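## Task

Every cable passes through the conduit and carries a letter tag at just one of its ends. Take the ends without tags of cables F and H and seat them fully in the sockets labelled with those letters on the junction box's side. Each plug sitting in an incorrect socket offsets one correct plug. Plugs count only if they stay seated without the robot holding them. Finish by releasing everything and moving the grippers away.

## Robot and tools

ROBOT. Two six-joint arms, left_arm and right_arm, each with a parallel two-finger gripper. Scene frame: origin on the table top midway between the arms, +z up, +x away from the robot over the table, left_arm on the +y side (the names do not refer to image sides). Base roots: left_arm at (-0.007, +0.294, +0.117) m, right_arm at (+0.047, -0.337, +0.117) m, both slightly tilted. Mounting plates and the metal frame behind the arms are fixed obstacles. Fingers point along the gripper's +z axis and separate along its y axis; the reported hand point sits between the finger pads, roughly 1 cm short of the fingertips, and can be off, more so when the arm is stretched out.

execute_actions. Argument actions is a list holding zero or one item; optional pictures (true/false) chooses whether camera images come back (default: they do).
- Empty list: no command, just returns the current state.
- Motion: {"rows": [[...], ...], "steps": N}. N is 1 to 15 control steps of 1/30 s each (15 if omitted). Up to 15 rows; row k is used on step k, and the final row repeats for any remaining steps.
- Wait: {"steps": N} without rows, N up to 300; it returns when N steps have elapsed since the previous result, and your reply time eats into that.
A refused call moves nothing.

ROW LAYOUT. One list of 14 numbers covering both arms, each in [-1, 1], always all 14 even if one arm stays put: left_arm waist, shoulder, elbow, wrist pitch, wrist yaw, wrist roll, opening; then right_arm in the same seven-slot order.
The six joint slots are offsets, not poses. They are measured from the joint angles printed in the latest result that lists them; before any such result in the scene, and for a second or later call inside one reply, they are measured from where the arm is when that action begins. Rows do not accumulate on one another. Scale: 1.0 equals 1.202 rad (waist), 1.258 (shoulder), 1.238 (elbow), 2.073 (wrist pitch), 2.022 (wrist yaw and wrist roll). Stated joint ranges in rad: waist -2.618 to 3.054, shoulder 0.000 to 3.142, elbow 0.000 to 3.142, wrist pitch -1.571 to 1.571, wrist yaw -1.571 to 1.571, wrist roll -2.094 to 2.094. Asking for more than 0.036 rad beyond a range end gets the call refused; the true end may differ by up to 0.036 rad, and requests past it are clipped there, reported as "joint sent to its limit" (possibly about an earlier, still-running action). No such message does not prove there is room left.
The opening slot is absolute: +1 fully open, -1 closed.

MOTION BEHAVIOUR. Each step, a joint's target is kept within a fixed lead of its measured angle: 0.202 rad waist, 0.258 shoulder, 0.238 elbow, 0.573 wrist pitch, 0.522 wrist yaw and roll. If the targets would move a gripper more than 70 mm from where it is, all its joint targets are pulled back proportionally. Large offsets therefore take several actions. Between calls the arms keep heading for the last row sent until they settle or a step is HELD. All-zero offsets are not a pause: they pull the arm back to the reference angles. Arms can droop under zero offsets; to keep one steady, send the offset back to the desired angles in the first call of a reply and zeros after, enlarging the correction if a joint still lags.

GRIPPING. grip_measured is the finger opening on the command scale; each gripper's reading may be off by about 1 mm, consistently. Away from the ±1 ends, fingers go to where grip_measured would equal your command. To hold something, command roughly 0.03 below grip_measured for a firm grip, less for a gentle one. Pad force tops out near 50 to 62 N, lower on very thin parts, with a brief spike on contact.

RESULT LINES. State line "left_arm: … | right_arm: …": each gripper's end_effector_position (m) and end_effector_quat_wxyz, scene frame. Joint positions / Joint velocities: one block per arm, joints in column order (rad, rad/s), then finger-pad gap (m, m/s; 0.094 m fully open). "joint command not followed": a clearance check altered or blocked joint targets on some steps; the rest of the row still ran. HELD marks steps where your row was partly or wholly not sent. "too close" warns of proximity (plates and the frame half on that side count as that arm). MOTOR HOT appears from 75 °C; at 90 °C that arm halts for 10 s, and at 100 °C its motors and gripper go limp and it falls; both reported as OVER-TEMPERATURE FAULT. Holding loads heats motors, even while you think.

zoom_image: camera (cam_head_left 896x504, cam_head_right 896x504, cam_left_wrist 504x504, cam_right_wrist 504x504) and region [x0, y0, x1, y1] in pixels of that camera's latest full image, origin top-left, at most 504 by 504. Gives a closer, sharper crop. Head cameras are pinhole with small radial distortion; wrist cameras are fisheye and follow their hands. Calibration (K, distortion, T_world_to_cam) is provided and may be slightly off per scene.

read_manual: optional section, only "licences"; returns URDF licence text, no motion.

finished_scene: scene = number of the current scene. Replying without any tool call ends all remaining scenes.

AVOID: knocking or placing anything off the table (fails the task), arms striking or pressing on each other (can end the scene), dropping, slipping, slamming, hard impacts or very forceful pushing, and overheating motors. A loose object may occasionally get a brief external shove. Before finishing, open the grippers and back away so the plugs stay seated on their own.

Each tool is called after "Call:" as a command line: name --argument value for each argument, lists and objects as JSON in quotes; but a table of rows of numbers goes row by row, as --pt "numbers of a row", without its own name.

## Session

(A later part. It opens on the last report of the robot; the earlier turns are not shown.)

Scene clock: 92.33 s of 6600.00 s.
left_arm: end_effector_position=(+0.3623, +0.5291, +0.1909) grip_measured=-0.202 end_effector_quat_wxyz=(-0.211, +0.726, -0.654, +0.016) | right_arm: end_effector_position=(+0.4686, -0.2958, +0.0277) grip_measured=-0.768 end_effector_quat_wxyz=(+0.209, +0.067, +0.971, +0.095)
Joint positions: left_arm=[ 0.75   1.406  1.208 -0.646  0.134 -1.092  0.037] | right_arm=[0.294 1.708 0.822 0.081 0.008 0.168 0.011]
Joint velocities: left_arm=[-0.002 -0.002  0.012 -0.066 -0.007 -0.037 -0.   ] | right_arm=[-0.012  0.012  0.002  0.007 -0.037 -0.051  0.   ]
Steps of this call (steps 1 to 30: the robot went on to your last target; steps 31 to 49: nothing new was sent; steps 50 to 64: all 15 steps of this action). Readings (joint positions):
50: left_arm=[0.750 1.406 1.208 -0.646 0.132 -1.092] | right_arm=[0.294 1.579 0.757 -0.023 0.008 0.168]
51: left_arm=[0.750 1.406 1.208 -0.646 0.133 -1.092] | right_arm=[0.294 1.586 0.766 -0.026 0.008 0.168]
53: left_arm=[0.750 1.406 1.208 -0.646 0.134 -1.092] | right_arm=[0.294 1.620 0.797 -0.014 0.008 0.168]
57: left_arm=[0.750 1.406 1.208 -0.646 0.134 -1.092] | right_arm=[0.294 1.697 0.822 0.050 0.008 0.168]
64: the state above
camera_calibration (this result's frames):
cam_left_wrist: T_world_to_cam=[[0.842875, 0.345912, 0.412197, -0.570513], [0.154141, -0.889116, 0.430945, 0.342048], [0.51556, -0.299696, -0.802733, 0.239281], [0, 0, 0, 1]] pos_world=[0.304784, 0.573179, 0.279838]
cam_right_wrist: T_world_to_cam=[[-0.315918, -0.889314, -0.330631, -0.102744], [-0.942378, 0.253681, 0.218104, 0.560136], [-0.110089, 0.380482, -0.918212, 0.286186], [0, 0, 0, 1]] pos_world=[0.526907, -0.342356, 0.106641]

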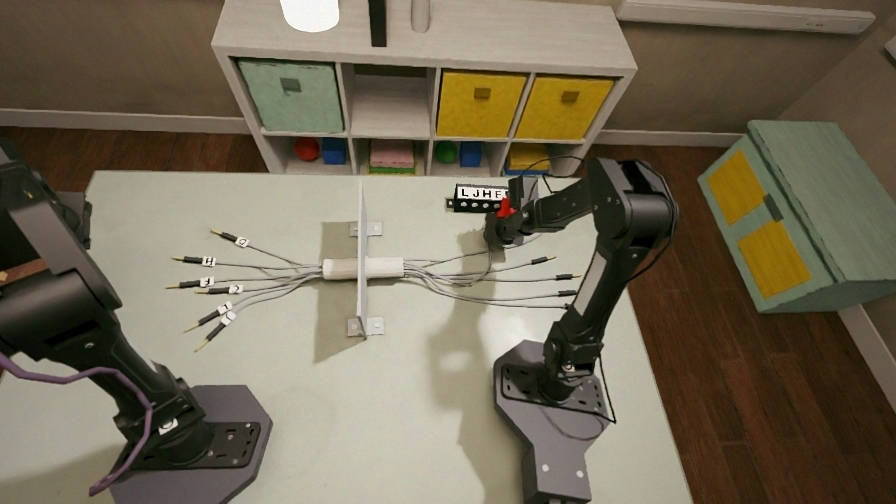

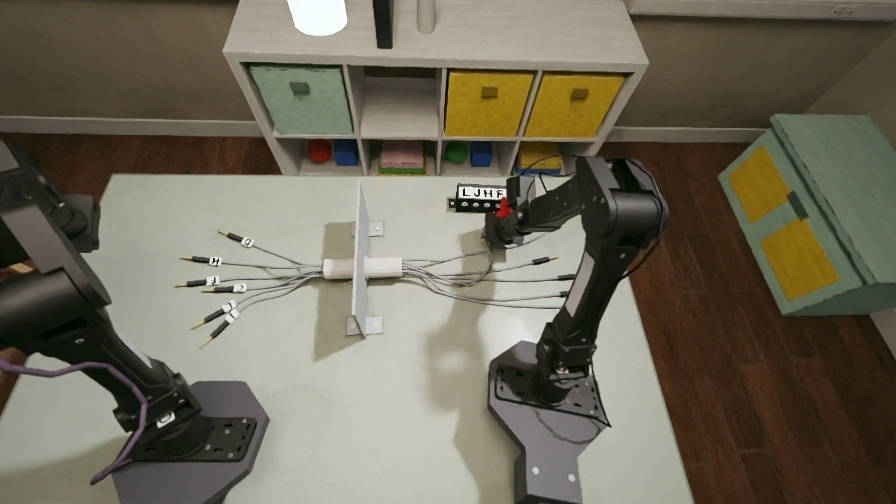

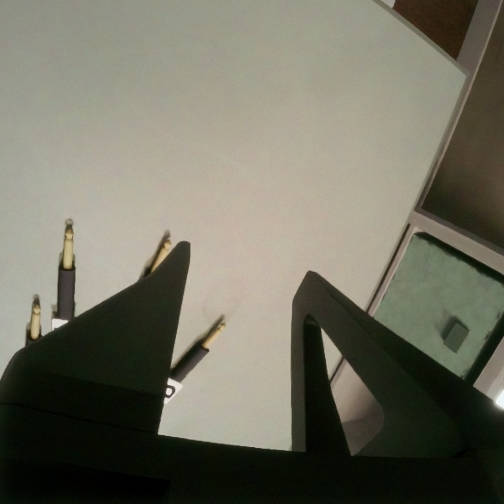

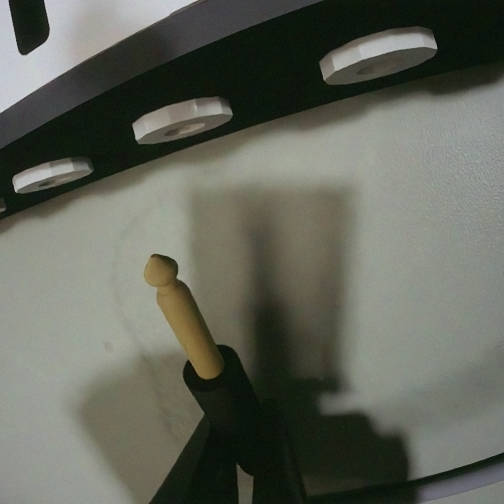

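Call:
execute_actions --actions '[{"rows":[[0,0,0,0,0,0,-0.2,0,0.03,0,0,0,0,-0.85],[0,0,0,0,0,0,-0.2,0,0.03,0,0,0,0,-0.85],[0,0,0,0,0,0,-0.2,0,0.03,0,0,0,0,-0.85],[0,0,0,0,0,0,-0.2,0,0.03,0,0,0,0,-0.85],[0,0,0,0,0,0,-0.2,0,0.03,0,0,0,0,-0.85],[0,0,0,0,0,0,-0.2,0,0.03,0,0,0,0,-0.72],[0,0,0,0,0,0,-0.2,0,0.03,0,0,0,0,-0.65],[0,0,0,0,0,0,-0.2,0,0.03,0,0,0,0,-0.55]],"steps":14}]'

Scene clock: 93.63 s of 6600.00 s.
left_arm: end_effector_position=(+0.3626, +0.5287, +0.1908) grip_measured=-0.202 end_effector_quat_wxyz=(-0.211, +0.726, -0.654, +0.017) | right_arm: end_effector_position=(+0.4676, -0.2945, +0.0225) grip_measured=-0.553 end_effector_quat_wxyz=(+0.206, +0.067, +0.971, +0.097)
Joint positions: left_arm=[ 0.75   1.406  1.208 -0.646  0.137 -1.092  0.037] | right_arm=[0.294 1.726 0.822 0.093 0.005 0.168 0.021]
Joint velocities: left_arm=[ 0.002  0.002  0.012  0.022  0.007 -0.007  0.001] | right_arm=[-0.007 -0.002  0.012 -0.007 -0.022 -0.066 -0.   ]
Steps of this call (steps 1 to 15: the robot went on to your last target; steps 16 to 25: nothing new was sent; steps 26 to 39: all 14 steps of this action). Readings (joint positions):
26: left_arm=[0.750 1.406 1.208 -0.646 0.135 -1.092] | right_arm=[0.294 1.709 0.822 0.083 0.008 0.168]
27: left_arm=[0.750 1.406 1.208 -0.646 0.135 -1.092] | right_arm=[0.294 1.712 0.822 0.085 0.008 0.168]
29: left_arm=[0.750 1.406 1.208 -0.646 0.136 -1.092] | right_arm=[0.294 1.718 0.822 0.089 0.008 0.168]
33: left_arm=[0.750 1.406 1.208 -0.646 0.136 -1.092] | right_arm=[0.294 1.724 0.822 0.091 0.008 0.168]
39: the state above
camera_calibration (this result's frames):
cam_left_wrist: T_world_to_cam=[[0.842735, 0.345854, 0.412532, -0.57056], [0.152829, -0.888497, 0.432685, 0.341543], [0.516179, -0.301592, -0.801624, 0.239604], [0, 0, 0, 1]] pos_world=[0.304954, 0.573053, 0.279666]
cam_right_wrist: T_world_to_cam=[[-0.315794, -0.889164, -0.331151, -0.10358], [-0.941648, 0.250845, 0.224444, 0.55869], [-0.1165, 0.382706, -0.916495, 0.284344], [0, 0, 0, 1]] pos_world=[0.526506, -0.341065, 0.100904]

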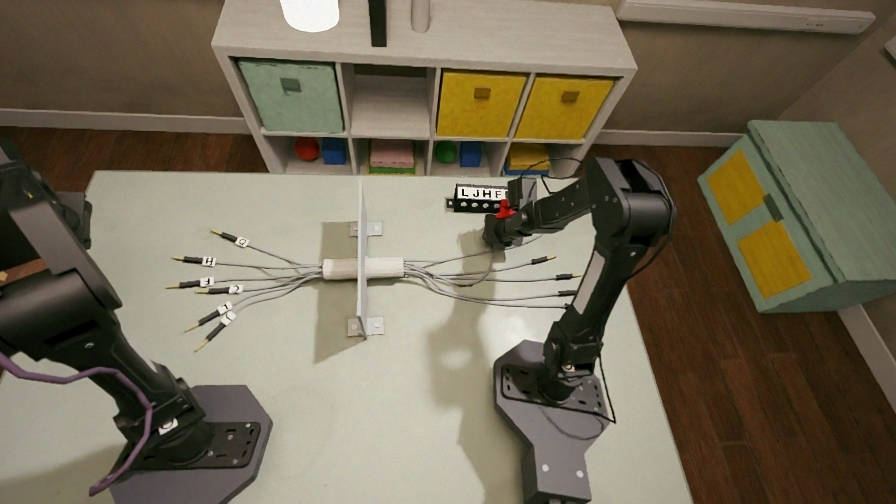

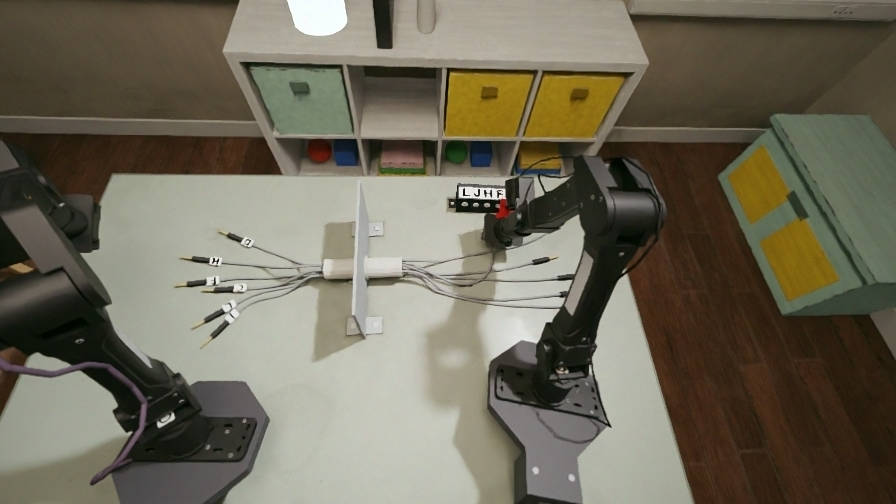

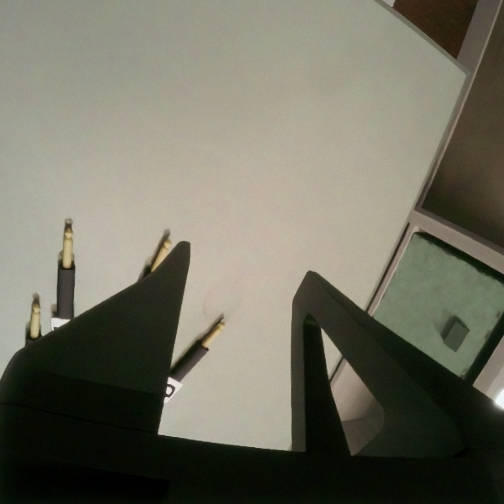

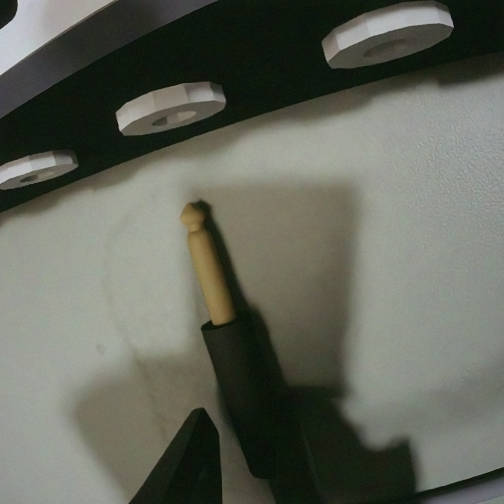

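Call:
execute_actions --actions '[{"rows":[[0,0,0,0,0,0,-0.2,0,0.02,0,0,0,0,-0.7],[0,0,0,0,0,0,-0.2,0,0.02,0,0,0,0,-0.7],[0,0,0,0,0,0,-0.2,0,0.02,0,0,0,0,-0.85]],"steps":10}]' --pictures false

Call:
execute_actions --actions '[{"rows":[[0,0,0,0,0,0,-0.2,0,-0.03,0,0,0,0,-0.85],[0,0,0,0,0,0,-0.2,0,-0.06,-0.01,0,0,0,-0.85],[0,0,0,0,0,0,-0.2,0,-0.085,-0.02,-0.02,0,0,-0.85]],"steps":12}]'

Scene clock: 94.87 s of 6600.00 s.
left_arm: end_effector_position=(+0.3628, +0.5285, +0.1908) grip_measured=-0.202 end_effector_quat_wxyz=(-0.211, +0.726, -0.654, +0.018) | right_arm: end_effector_position=(+0.4676, -0.2948, +0.0217) grip_measured=-0.764 end_effector_quat_wxyz=(+0.206, +0.067, +0.972, +0.095)
Joint positions: left_arm=[ 0.75   1.406  1.208 -0.646  0.139 -1.092  0.037] | right_arm=[0.294 1.729 0.822 0.096 0.007 0.168 0.011]
Joint velocities: left_arm=[ 0.017 -0.007 -0.022 -0.022 -0.051 -0.051  0.   ] | right_arm=[-0.017 -0.012  0.007  0.007 -0.022  0.051  0.   ]
Steps of this call (steps 1 to 15: the robot went on to your last target; steps 16 to 27: nothing new was sent; steps 28 to 37: all 10 steps of this action). Readings (joint positions):
28: left_arm=[0.750 1.406 1.208 -0.646 0.137 -1.092] | right_arm=[0.294 1.726 0.822 0.094 0.005 0.168]
29: left_arm=[0.750 1.406 1.208 -0.646 0.137 -1.092] | right_arm=[0.294 1.728 0.822 0.094 0.006 0.168]
31: left_arm=[0.750 1.406 1.208 -0.646 0.138 -1.092] | right_arm=[0.294 1.729 0.822 0.095 0.007 0.168]
35: left_arm=[0.750 1.406 1.208 -0.646 0.139 -1.092] | right_arm=[0.294 1.729 0.822 0.096 0.007 0.168]
37: the state above

Scene clock: 95.27 s of 6600.00 s.
left_arm: end_effector_position=(+0.3629, +0.5282, +0.1908) grip_measured=-0.202 end_effector_quat_wxyz=(-0.210, +0.726, -0.655, +0.019) | right_arm: end_effector_position=(+0.4728, -0.2983, +0.0462) grip_measured=-0.764 end_effector_quat_wxyz=(+0.227, +0.068, +0.967, +0.098)
Joint positions: left_arm=[ 0.75   1.406  1.208 -0.646  0.14  -1.092  0.037] | right_arm=[0.294 1.646 0.812 0.066 0.007 0.168 0.011]
Joint velocities: left_arm=[-0.017 -0.002 -0.007  0.022  0.022 -0.125 -0.001] | right_arm=[ 0.017 -0.002  0.007 -0.095 -0.007 -0.066 -0.   ]
Steps of this call (steps 1 to 12: all 12 steps of this action). Readings (joint positions):
1: left_arm=[0.750 1.406 1.208 -0.646 0.139 -1.092] | right_arm=[0.294 1.728 0.822 0.096 0.007 0.168]
2: left_arm=[0.750 1.406 1.208 -0.646 0.139 -1.092] | right_arm=[0.294 1.723 0.822 0.095 0.007 0.168]
4: left_arm=[0.750 1.406 1.208 -0.646 0.140 -1.092] | right_arm=[0.294 1.695 0.815 0.080 0.007 0.168]
8: left_arm=[0.750 1.406 1.208 -0.646 0.140 -1.092] | right_arm=[0.294 1.648 0.812 0.071 0.007 0.168]
12: the state above
camera_calibration (this result's frames):
cam_left_wrist: T_world_to_cam=[[0.8425, 0.34576, 0.41309, -0.570639], [0.150638, -0.887456, 0.43558, 0.3407], [0.517205, -0.304749, -0.799767, 0.240141], [0, 0, 0, 1]] pos_world=[0.305239, 0.572843, 0.27938]
cam_right_wrist: T_world_to_cam=[[-0.308208, -0.886591, -0.344911, -0.0996243], [-0.948426, 0.258108, 0.184036, 0.566465], [-0.0741402, 0.383844, -0.920417, 0.288678], [0, 0, 0, 1]] pos_world=[0.527948, -0.345343, 0.127092]

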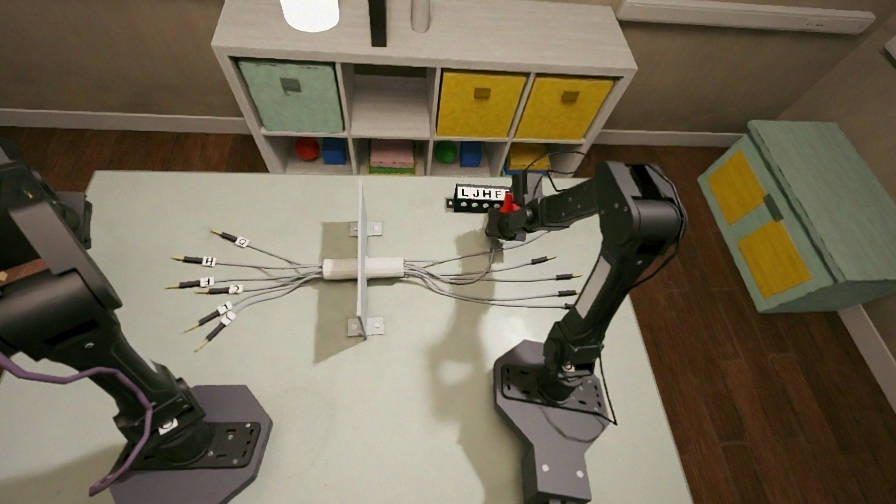

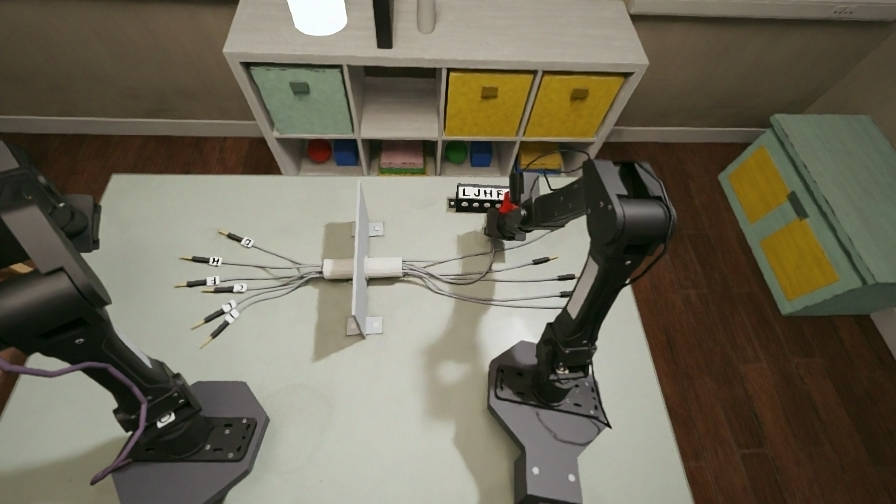

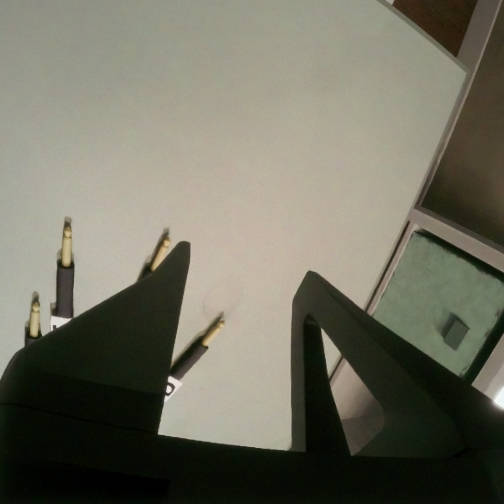

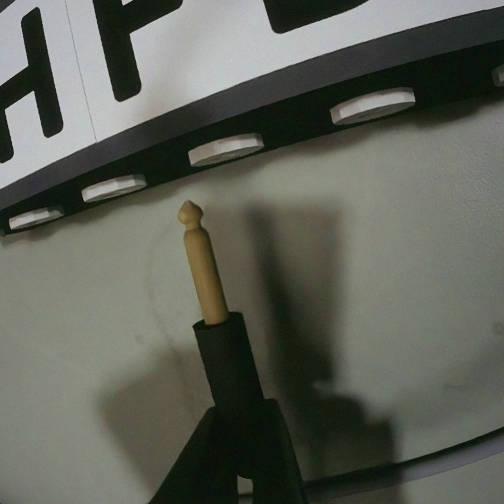

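Call:
execute_actions --actions '[{"rows":[[0,0,0,0,0,0,-0.2,0,-0.02,0,-0.03,0,0,-0.85],[0,0,0,0,0,0,-0.2,-0.01,-0.036,0.015,-0.055,0,-0.01,-0.85],[0,0,0,0,0,0,-0.2,-0.025,-0.036,0.031,-0.055,0,-0.022,-0.85],[0,0,0,0,0,0,-0.2,-0.037,-0.036,0.031,-0.055,0,-0.022,-0.85]],"steps":15}]'

Scene clock: 101.43 s of 6600.00 s.
left_arm: end_effector_position=(+0.3632, +0.5278, +0.1908) grip_measured=-0.202 end_effector_quat_wxyz=(-0.210, +0.726, -0.655, +0.020) | right_arm: end_effector_position=(+0.4526, -0.3151, +0.0370) grip_measured=-0.764 end_effector_quat_wxyz=(+0.184, +0.067, +0.977, +0.080)
Joint positions: left_arm=[ 0.75   1.406  1.208 -0.646  0.143 -1.092  0.037] | right_arm=[ 0.254  1.636  0.812 -0.035  0.009  0.137  0.011]
Joint velocities: left_arm=[-0.007  0.002 -0.022 -0.022 -0.007  0.037  0.   ] | right_arm=[-0.012 -0.002  0.007 -0.037 -0.037 -0.007  0.   ]
Steps of this call (steps 1 to 15: the robot went on to your last target; steps 16 to 90: nothing new was sent; then 2.67 s passed at rest; steps 91 to 105: all 15 steps of this action). Readings (joint positions):
91: left_arm=[0.750 1.406 1.208 -0.646 0.141 -1.092] | right_arm=[0.294 1.646 0.812 0.059 0.007 0.168]
92: left_arm=[0.750 1.406 1.208 -0.646 0.141 -1.092] | right_arm=[0.294 1.644 0.812 0.047 0.007 0.167]
94: left_arm=[0.750 1.406 1.208 -0.646 0.142 -1.092] | right_arm=[0.287 1.639 0.812 0.014 0.007 0.156]
98: left_arm=[0.750 1.406 1.208 -0.646 0.142 -1.092] | right_arm=[0.257 1.636 0.812 -0.018 0.008 0.143]
105: the state above
camera_calibration (this result's frames):
cam_left_wrist: T_world_to_cam=[[0.842359, 0.345704, 0.413425, -0.570687], [0.149322, -0.886826, 0.437313, 0.340193], [0.517816, -0.306641, -0.798647, 0.240462], [0, 0, 0, 1]] pos_world=[0.30541, 0.572716, 0.279209]
cam_right_wrist: T_world_to_cam=[[-0.333543, -0.897773, -0.287668, -0.118126], [-0.929312, 0.261803, 0.26046, 0.543028], [-0.158521, 0.354207, -0.921633, 0.314076], [0, 0, 0, 1]] pos_world=[0.51503, -0.359464, 0.114046]

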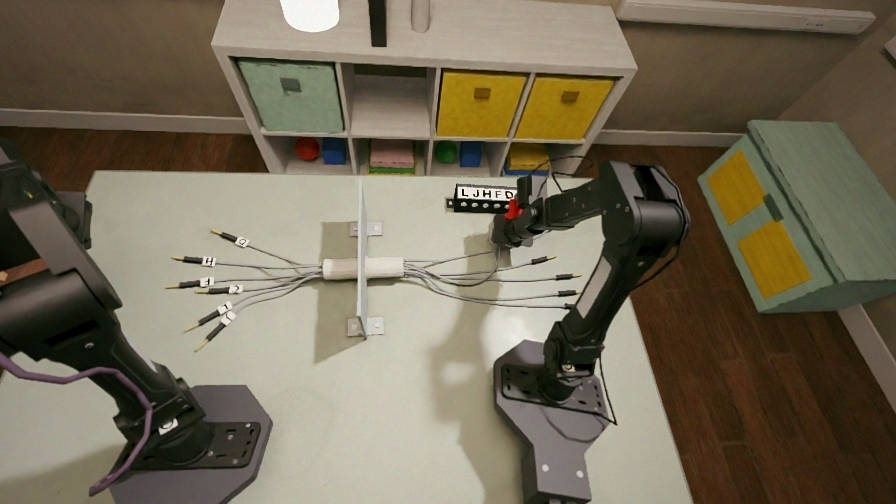

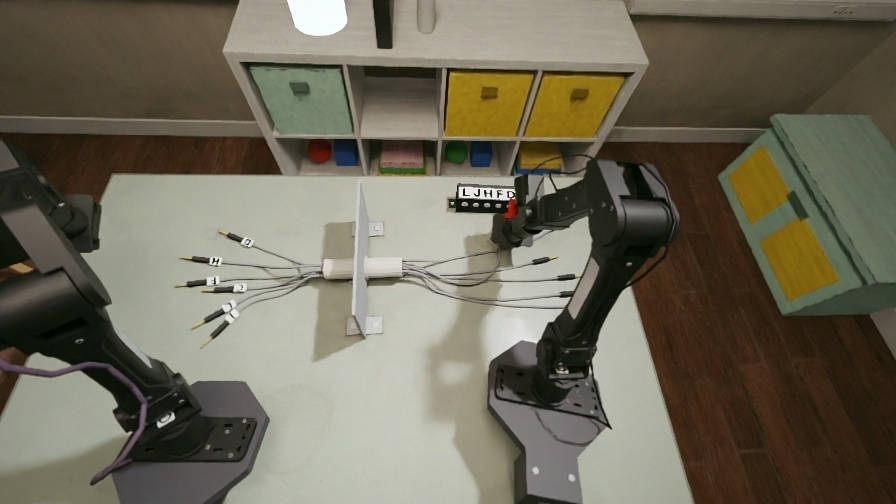

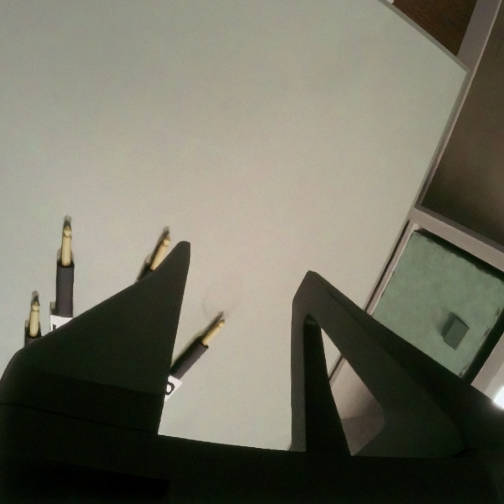

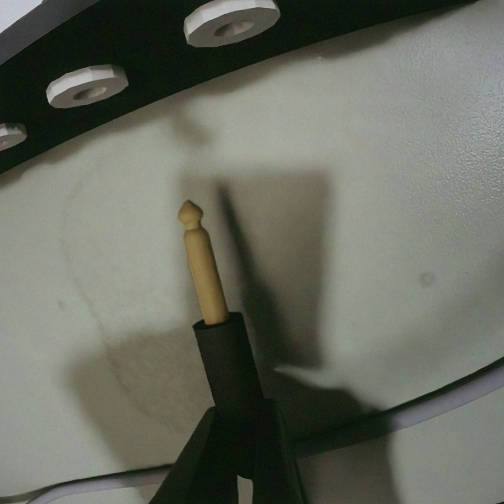

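Call:
execute_actions --actions '[]'

Scene clock: 104.53 s of 6600.00 s.
left_arm: end_effector_position=(+0.3632, +0.5278, +0.1908) grip_measured=-0.202 end_effector_quat_wxyz=(-0.210, +0.726, -0.655, +0.020) | right_arm: end_effector_position=(+0.4519, -0.3151, +0.0367) grip_measured=-0.764 end_effector_quat_wxyz=(+0.183, +0.066, +0.978, +0.079)
Joint positions: left_arm=[ 0.75   1.406  1.208 -0.646  0.143 -1.092  0.037] | right_arm=[ 0.254  1.636  0.812 -0.038  0.009  0.135  0.011]
Joint velocities: left_arm=[ 0.012  0.002  0.022  0.022 -0.007 -0.095 -0.   ] | right_arm=[-0.012  0.007 -0.017 -0.022  0.037 -0.066 -0.001]
Steps of this call (steps 1 to 15: the robot went on to your last target; steps 16 to 90: nothing new was sent; then 0.10 s passed at rest). Readings (joint positions):
1: left_arm=[0.750 1.406 1.208 -0.646 0.143 -1.092] | right_arm=[0.254 1.636 0.812 -0.036 0.009 0.136]
2: left_arm=[0.750 1.406 1.208 -0.646 0.143 -1.092] | right_arm=[0.254 1.636 0.812 -0.036 0.009 0.136]
4: left_arm=[0.750 1.406 1.208 -0.646 0.143 -1.092] | right_arm=[0.254 1.636 0.812 -0.037 0.009 0.135]
8: left_arm=[0.750 1.406 1.208 -0.646 0.143 -1.092] | right_arm=[0.254 1.636 0.812 -0.037 0.009 0.135]
90: the state above
All arms were judged still, so your last target was given up. Only a new action makes them travel on or press farther. Fingers that are still opening or closing keep moving.
camera_calibration (this result's frames):
cam_left_wrist: T_world_to_cam=[[0.842359, 0.345704, 0.413425, -0.570687], [0.149322, -0.886826, 0.437313, 0.340193], [0.517816, -0.306641, -0.798647, 0.240462], [0, 0, 0, 1]] pos_world=[0.30541, 0.572716, 0.279209]
cam_right_wrist: T_world_to_cam=[[-0.33238, -0.898725, -0.286037, -0.119309], [-0.929155, 0.259983, 0.26283, 0.541709], [-0.161847, 0.353132, -0.921468, 0.314858], [0, 0, 0, 1]] pos_world=[0.514635, -0.359247, 0.113627]

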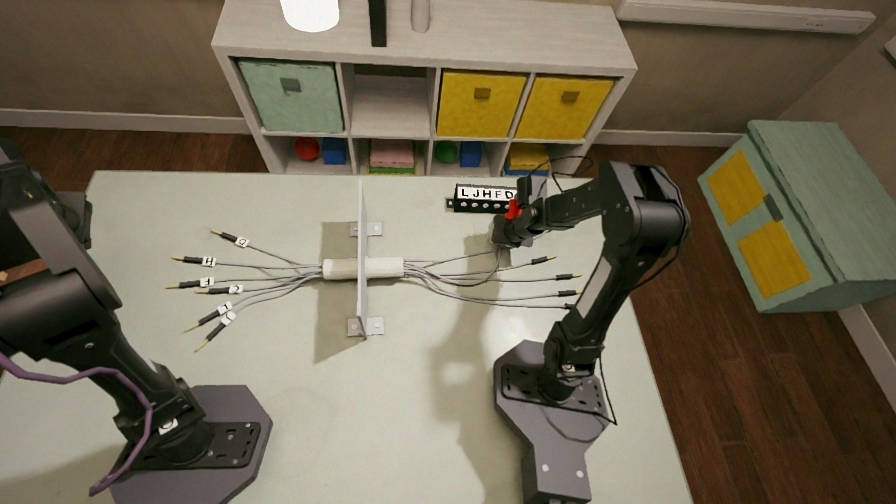

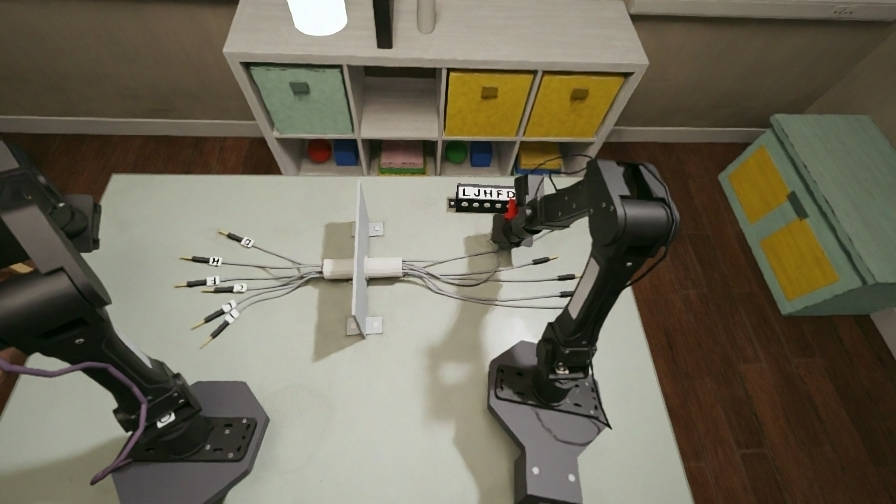

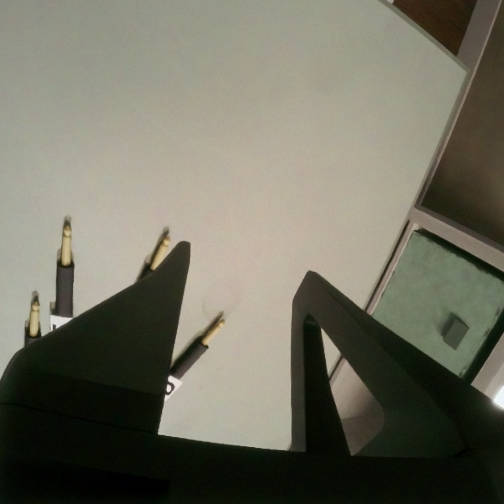

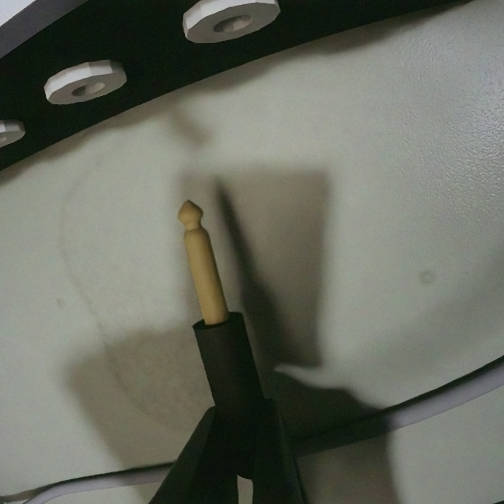

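Call:
execute_actions --actions '[{"rows":[[0,0,0,0,0,0,-0.2,0,-0.068,-0.036,0.012,0,0,-0.85]],"steps":15}]'

Scene clock: 106.23 s of 6600.00 s.
left_arm: end_effector_position=(+0.3634, +0.5276, +0.1907) grip_measured=-0.202 end_effector_quat_wxyz=(-0.210, +0.726, -0.655, +0.021) | right_arm: end_effector_position=(+0.4518, -0.3169, +0.0497) grip_measured=-0.764 end_effector_quat_wxyz=(+0.201, +0.068, +0.974, +0.080)
Joint positions: left_arm=[ 0.75   1.406  1.208 -0.646  0.145 -1.092  0.037] | right_arm=[ 0.254  1.579  0.782 -0.028  0.009  0.135  0.011]
Joint velocities: left_arm=[-0.017  0.007  0.007  0.037  0.007  0.051 -0.   ] | right_arm=[-0.017  0.002  0.012  0.022 -0.051 -0.066 -0.001]
Steps of this call (steps 1 to 36: nothing new was sent; steps 37 to 51: all 15 steps of this action). Readings (joint positions):
37: left_arm=[0.750 1.406 1.208 -0.646 0.143 -1.092] | right_arm=[0.254 1.631 0.808 -0.035 0.009 0.135]
38: left_arm=[0.750 1.406 1.208 -0.646 0.144 -1.092] | right_arm=[0.254 1.618 0.798 -0.033 0.009 0.135]
40: left_arm=[0.750 1.406 1.208 -0.646 0.144 -1.092] | right_arm=[0.254 1.593 0.784 -0.033 0.009 0.135]
44: left_arm=[0.750 1.406 1.208 -0.646 0.145 -1.092] | right_arm=[0.254 1.579 0.782 -0.028 0.009 0.135]
51: the state above
camera_calibration (this result's frames):
cam_left_wrist: T_world_to_cam=[[0.842241, 0.345658, 0.413703, -0.570727], [0.148224, -0.886297, 0.438756, 0.33977], [0.518324, -0.308217, -0.797711, 0.240728], [0, 0, 0, 1]] pos_world=[0.305553, 0.57261, 0.279067]
cam_right_wrist: T_world_to_cam=[[-0.326292, -0.896731, -0.299009, -0.118759], [-0.93681, 0.264544, 0.228917, 0.545256], [-0.126176, 0.354809, -0.926386, 0.312081], [0, 0, 0, 1]] pos_world=[0.511428, -0.361468, 0.128779]

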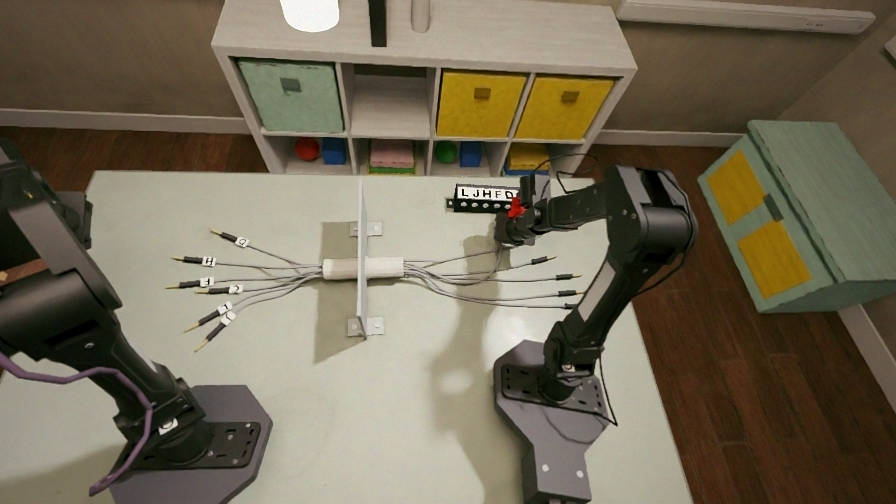

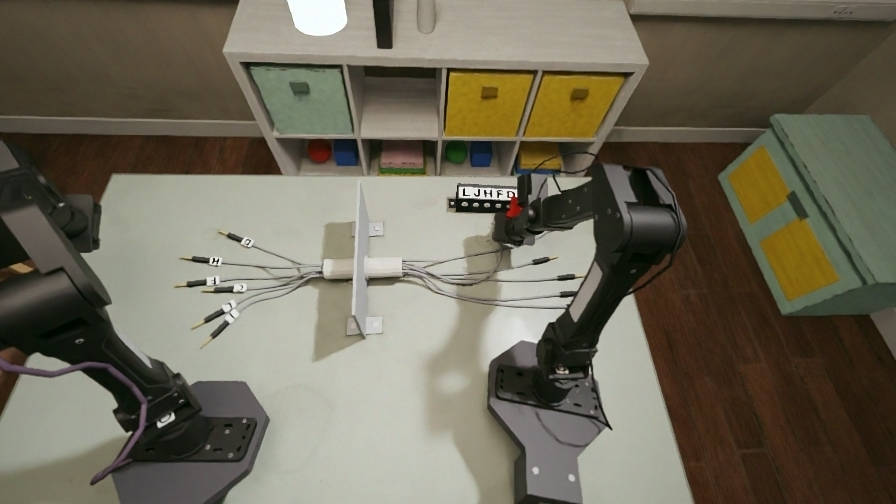

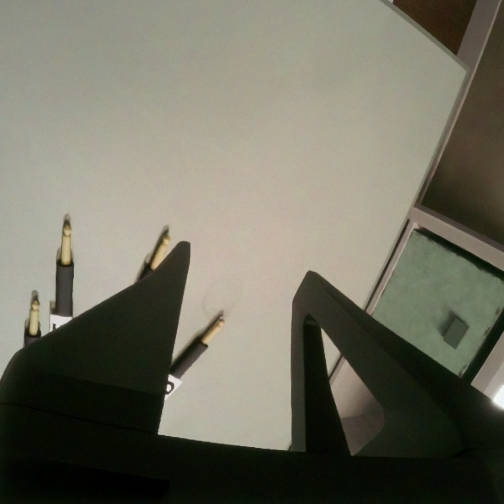

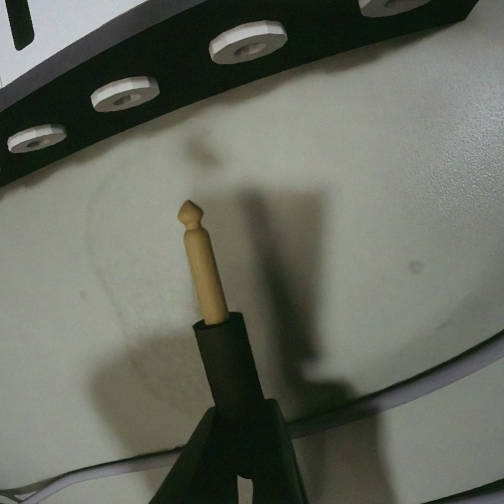

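Call:
execute_actions --actions '[{"rows":[[0,0,0,0,0,0,-0.2,0,0.022,0.068,-0.018,0,0,-0.85]],"steps":15}]'

Scene clock: 107.77 s of 6600.00 s.
left_arm: end_effector_position=(+0.3636, +0.5272, +0.1907) grip_measured=-0.202 end_effector_quat_wxyz=(-0.209, +0.726, -0.655, +0.022) | right_arm: end_effector_position=(+0.4662, -0.3172, +0.0550) grip_measured=-0.764 end_effector_quat_wxyz=(+0.206, +0.068, +0.973, +0.081)
Joint positions: left_arm=[ 0.75   1.406  1.208 -0.646  0.147 -1.092  0.037] | right_arm=[ 0.254  1.599  0.839 -0.055  0.009  0.135  0.011]
Joint velocities: left_arm=[ 0.002  0.007 -0.002  0.007 -0.037 -0.037 -0.001] | right_arm=[-0.022 -0.017  0.017 -0.081  0.007 -0.007 -0.   ]
Steps of this call (steps 1 to 15: the robot went on to your last target; steps 16 to 31: nothing new was sent; steps 32 to 46: all 15 steps of this action). Readings (joint positions):
32: left_arm=[0.750 1.406 1.208 -0.646 0.145 -1.092] | right_arm=[0.254 1.581 0.789 -0.036 0.009 0.135]
33: left_arm=[0.750 1.406 1.208 -0.646 0.145 -1.092] | right_arm=[0.254 1.588 0.803 -0.047 0.009 0.135]
35: left_arm=[0.750 1.406 1.208 -0.646 0.146 -1.092] | right_arm=[0.254 1.599 0.826 -0.050 0.009 0.135]
39: left_arm=[0.750 1.406 1.208 -0.646 0.147 -1.092] | right_arm=[0.254 1.599 0.839 -0.050 0.009 0.135]
46: the state above
camera_calibration (this result's frames):
cam_left_wrist: T_world_to_cam=[[0.842099, 0.345603, 0.414038, -0.570775], [0.146906, -0.885659, 0.440484, 0.339262], [0.518929, -0.310107, -0.796584, 0.241046], [0, 0, 0, 1]] pos_world=[0.305724, 0.572482, 0.278897]
cam_right_wrist: T_world_to_cam=[[-0.324578, -0.8962, -0.302448, -0.113241], [-0.938646, 0.265779, 0.219783, 0.559356], [-0.116585, 0.355228, -0.927481, 0.314633], [0, 0, 0, 1]] pos_world=[0.524964, -0.361918, 0.13463]

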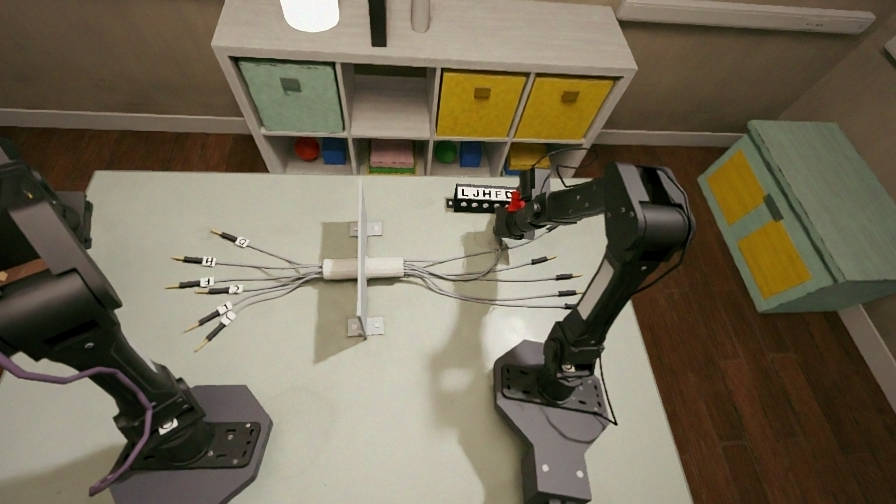

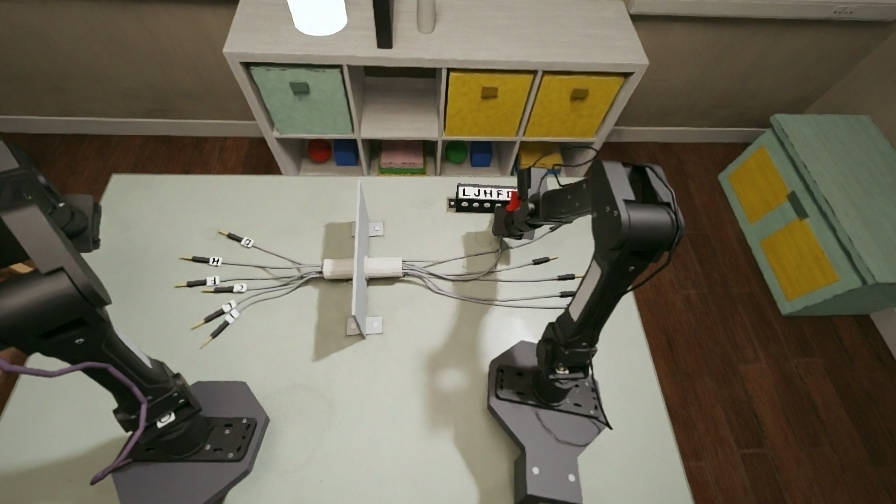

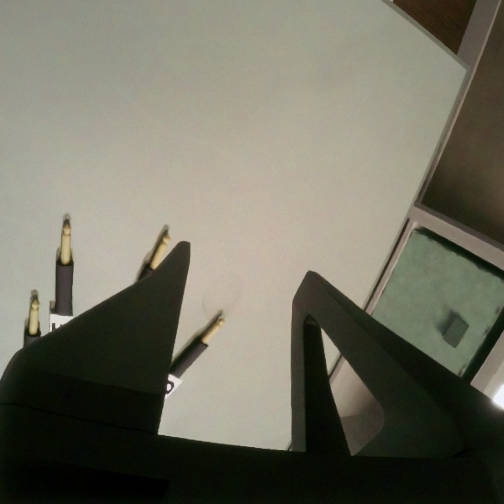

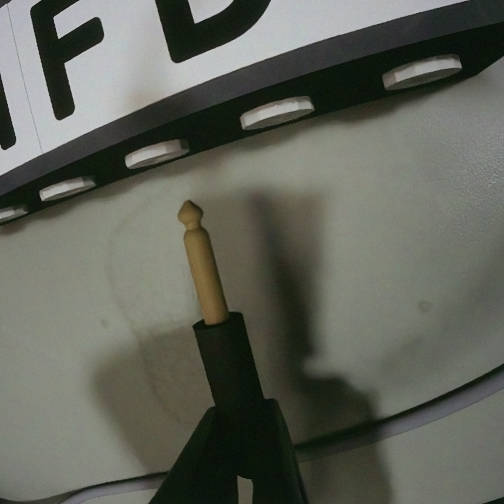

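Call:
execute_actions --actions '[{"rows":[[0,0,0,0,0,0,-0.2,0,0.022,0.036,-0.008,0,0,-0.85]],"steps":15}]'

Call:
zoom_image --camera "cam_head_left" --region '[440,170,560,260]'

Scene clock: 110.50 s of 6600.00 s.
left_arm: end_effector_position=(+0.3638, +0.5269, +0.1907) grip_measured=-0.202 end_effector_quat_wxyz=(-0.209, +0.725, -0.655, +0.023) | right_arm: end_effector_position=(+0.4666, -0.3166, +0.0507) grip_measured=-0.764 end_effector_quat_wxyz=(+0.199, +0.067, +0.974, +0.080)
Joint positions: left_arm=[ 0.75   1.406  1.208 -0.646  0.149 -1.092  0.037] | right_arm=[ 0.254  1.618  0.852 -0.062  0.009  0.135  0.011]
Joint velocities: left_arm=[-0.007 -0.002 -0.012 -0.051 -0.007 -0.022 -0.002] | right_arm=[ 0.012 -0.012 -0.012 -0.007 -0.037 -0.007  0.   ]
Steps of this call (steps 1 to 15: the robot went on to your last target; steps 16 to 67: nothing new was sent; steps 68 to 82: all 15 steps of this action). Readings (joint positions):
68: left_arm=[0.750 1.406 1.208 -0.646 0.147 -1.092] | right_arm=[0.254 1.601 0.841 -0.057 0.009 0.135]
69: left_arm=[0.750 1.406 1.208 -0.646 0.147 -1.092] | right_arm=[0.254 1.605 0.845 -0.059 0.009 0.135]
71: left_arm=[0.750 1.406 1.208 -0.646 0.148 -1.092] | right_arm=[0.254 1.614 0.852 -0.059 0.009 0.135]
75: left_arm=[0.750 1.406 1.208 -0.646 0.149 -1.092] | right_arm=[0.254 1.618 0.852 -0.061 0.009 0.135]
82: the state above
camera_calibration (this result's frames):
cam_left_wrist: T_world_to_cam=[[0.84198, 0.345558, 0.414317, -0.570815], [0.145806, -0.885124, 0.441923, 0.338838], [0.519432, -0.311681, -0.795642, 0.241311], [0, 0, 0, 1]] pos_world=[0.305866, 0.572375, 0.278755]
cam_right_wrist: T_world_to_cam=[[-0.326942, -0.896936, -0.297683, -0.113214], [-0.936079, 0.264071, 0.232426, 0.558156], [-0.129862, 0.354644, -0.925939, 0.316439], [0, 0, 0, 1]] pos_world=[0.526557, -0.361162, 0.129571]

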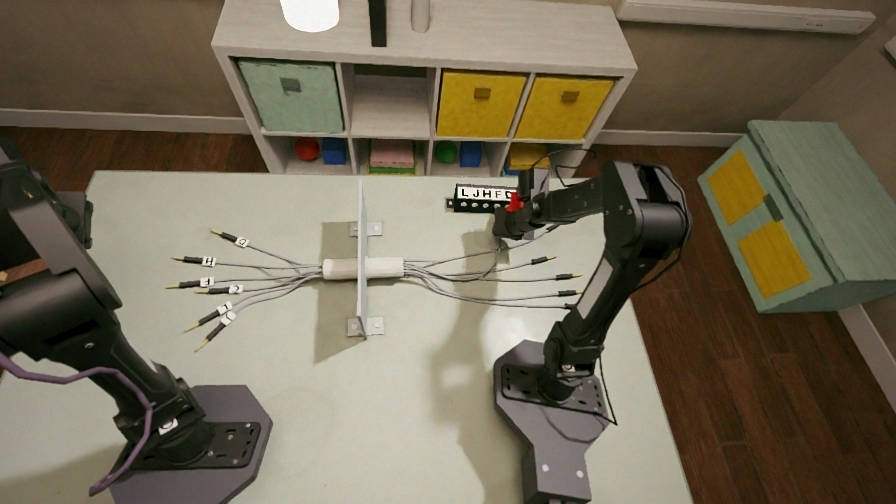

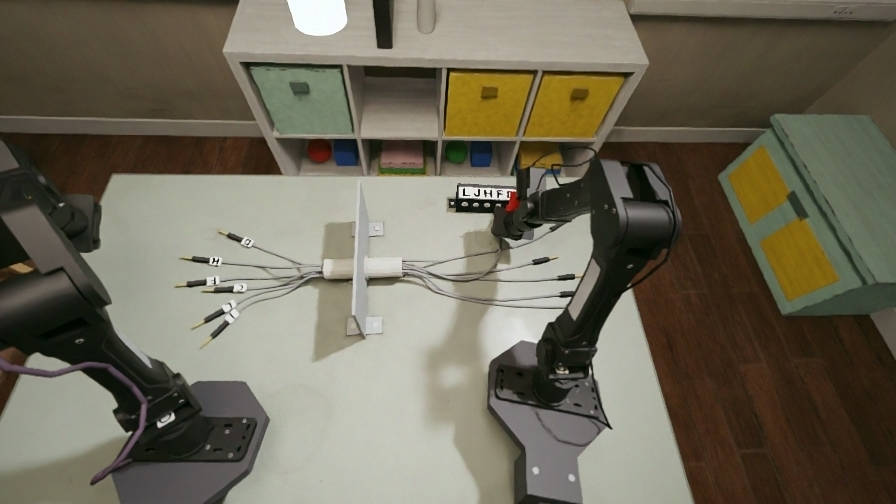

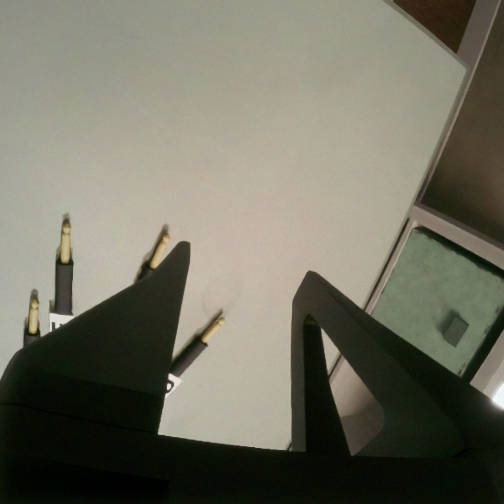

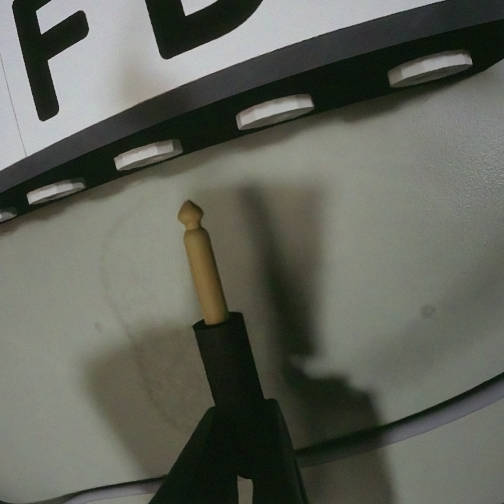

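Region (440, 170, 560, 260) of cam_head_left's 896x504 image, scaled by 4.200, with more detail than that image has; it fills the top 378 rows of this view, and the rest is white.

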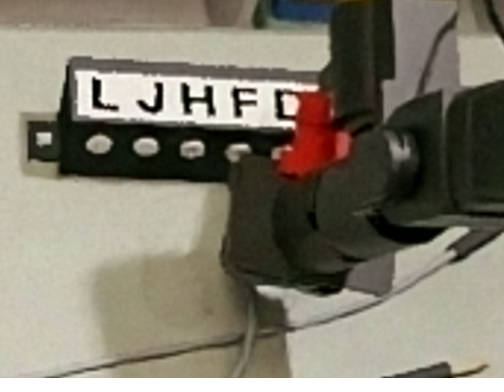

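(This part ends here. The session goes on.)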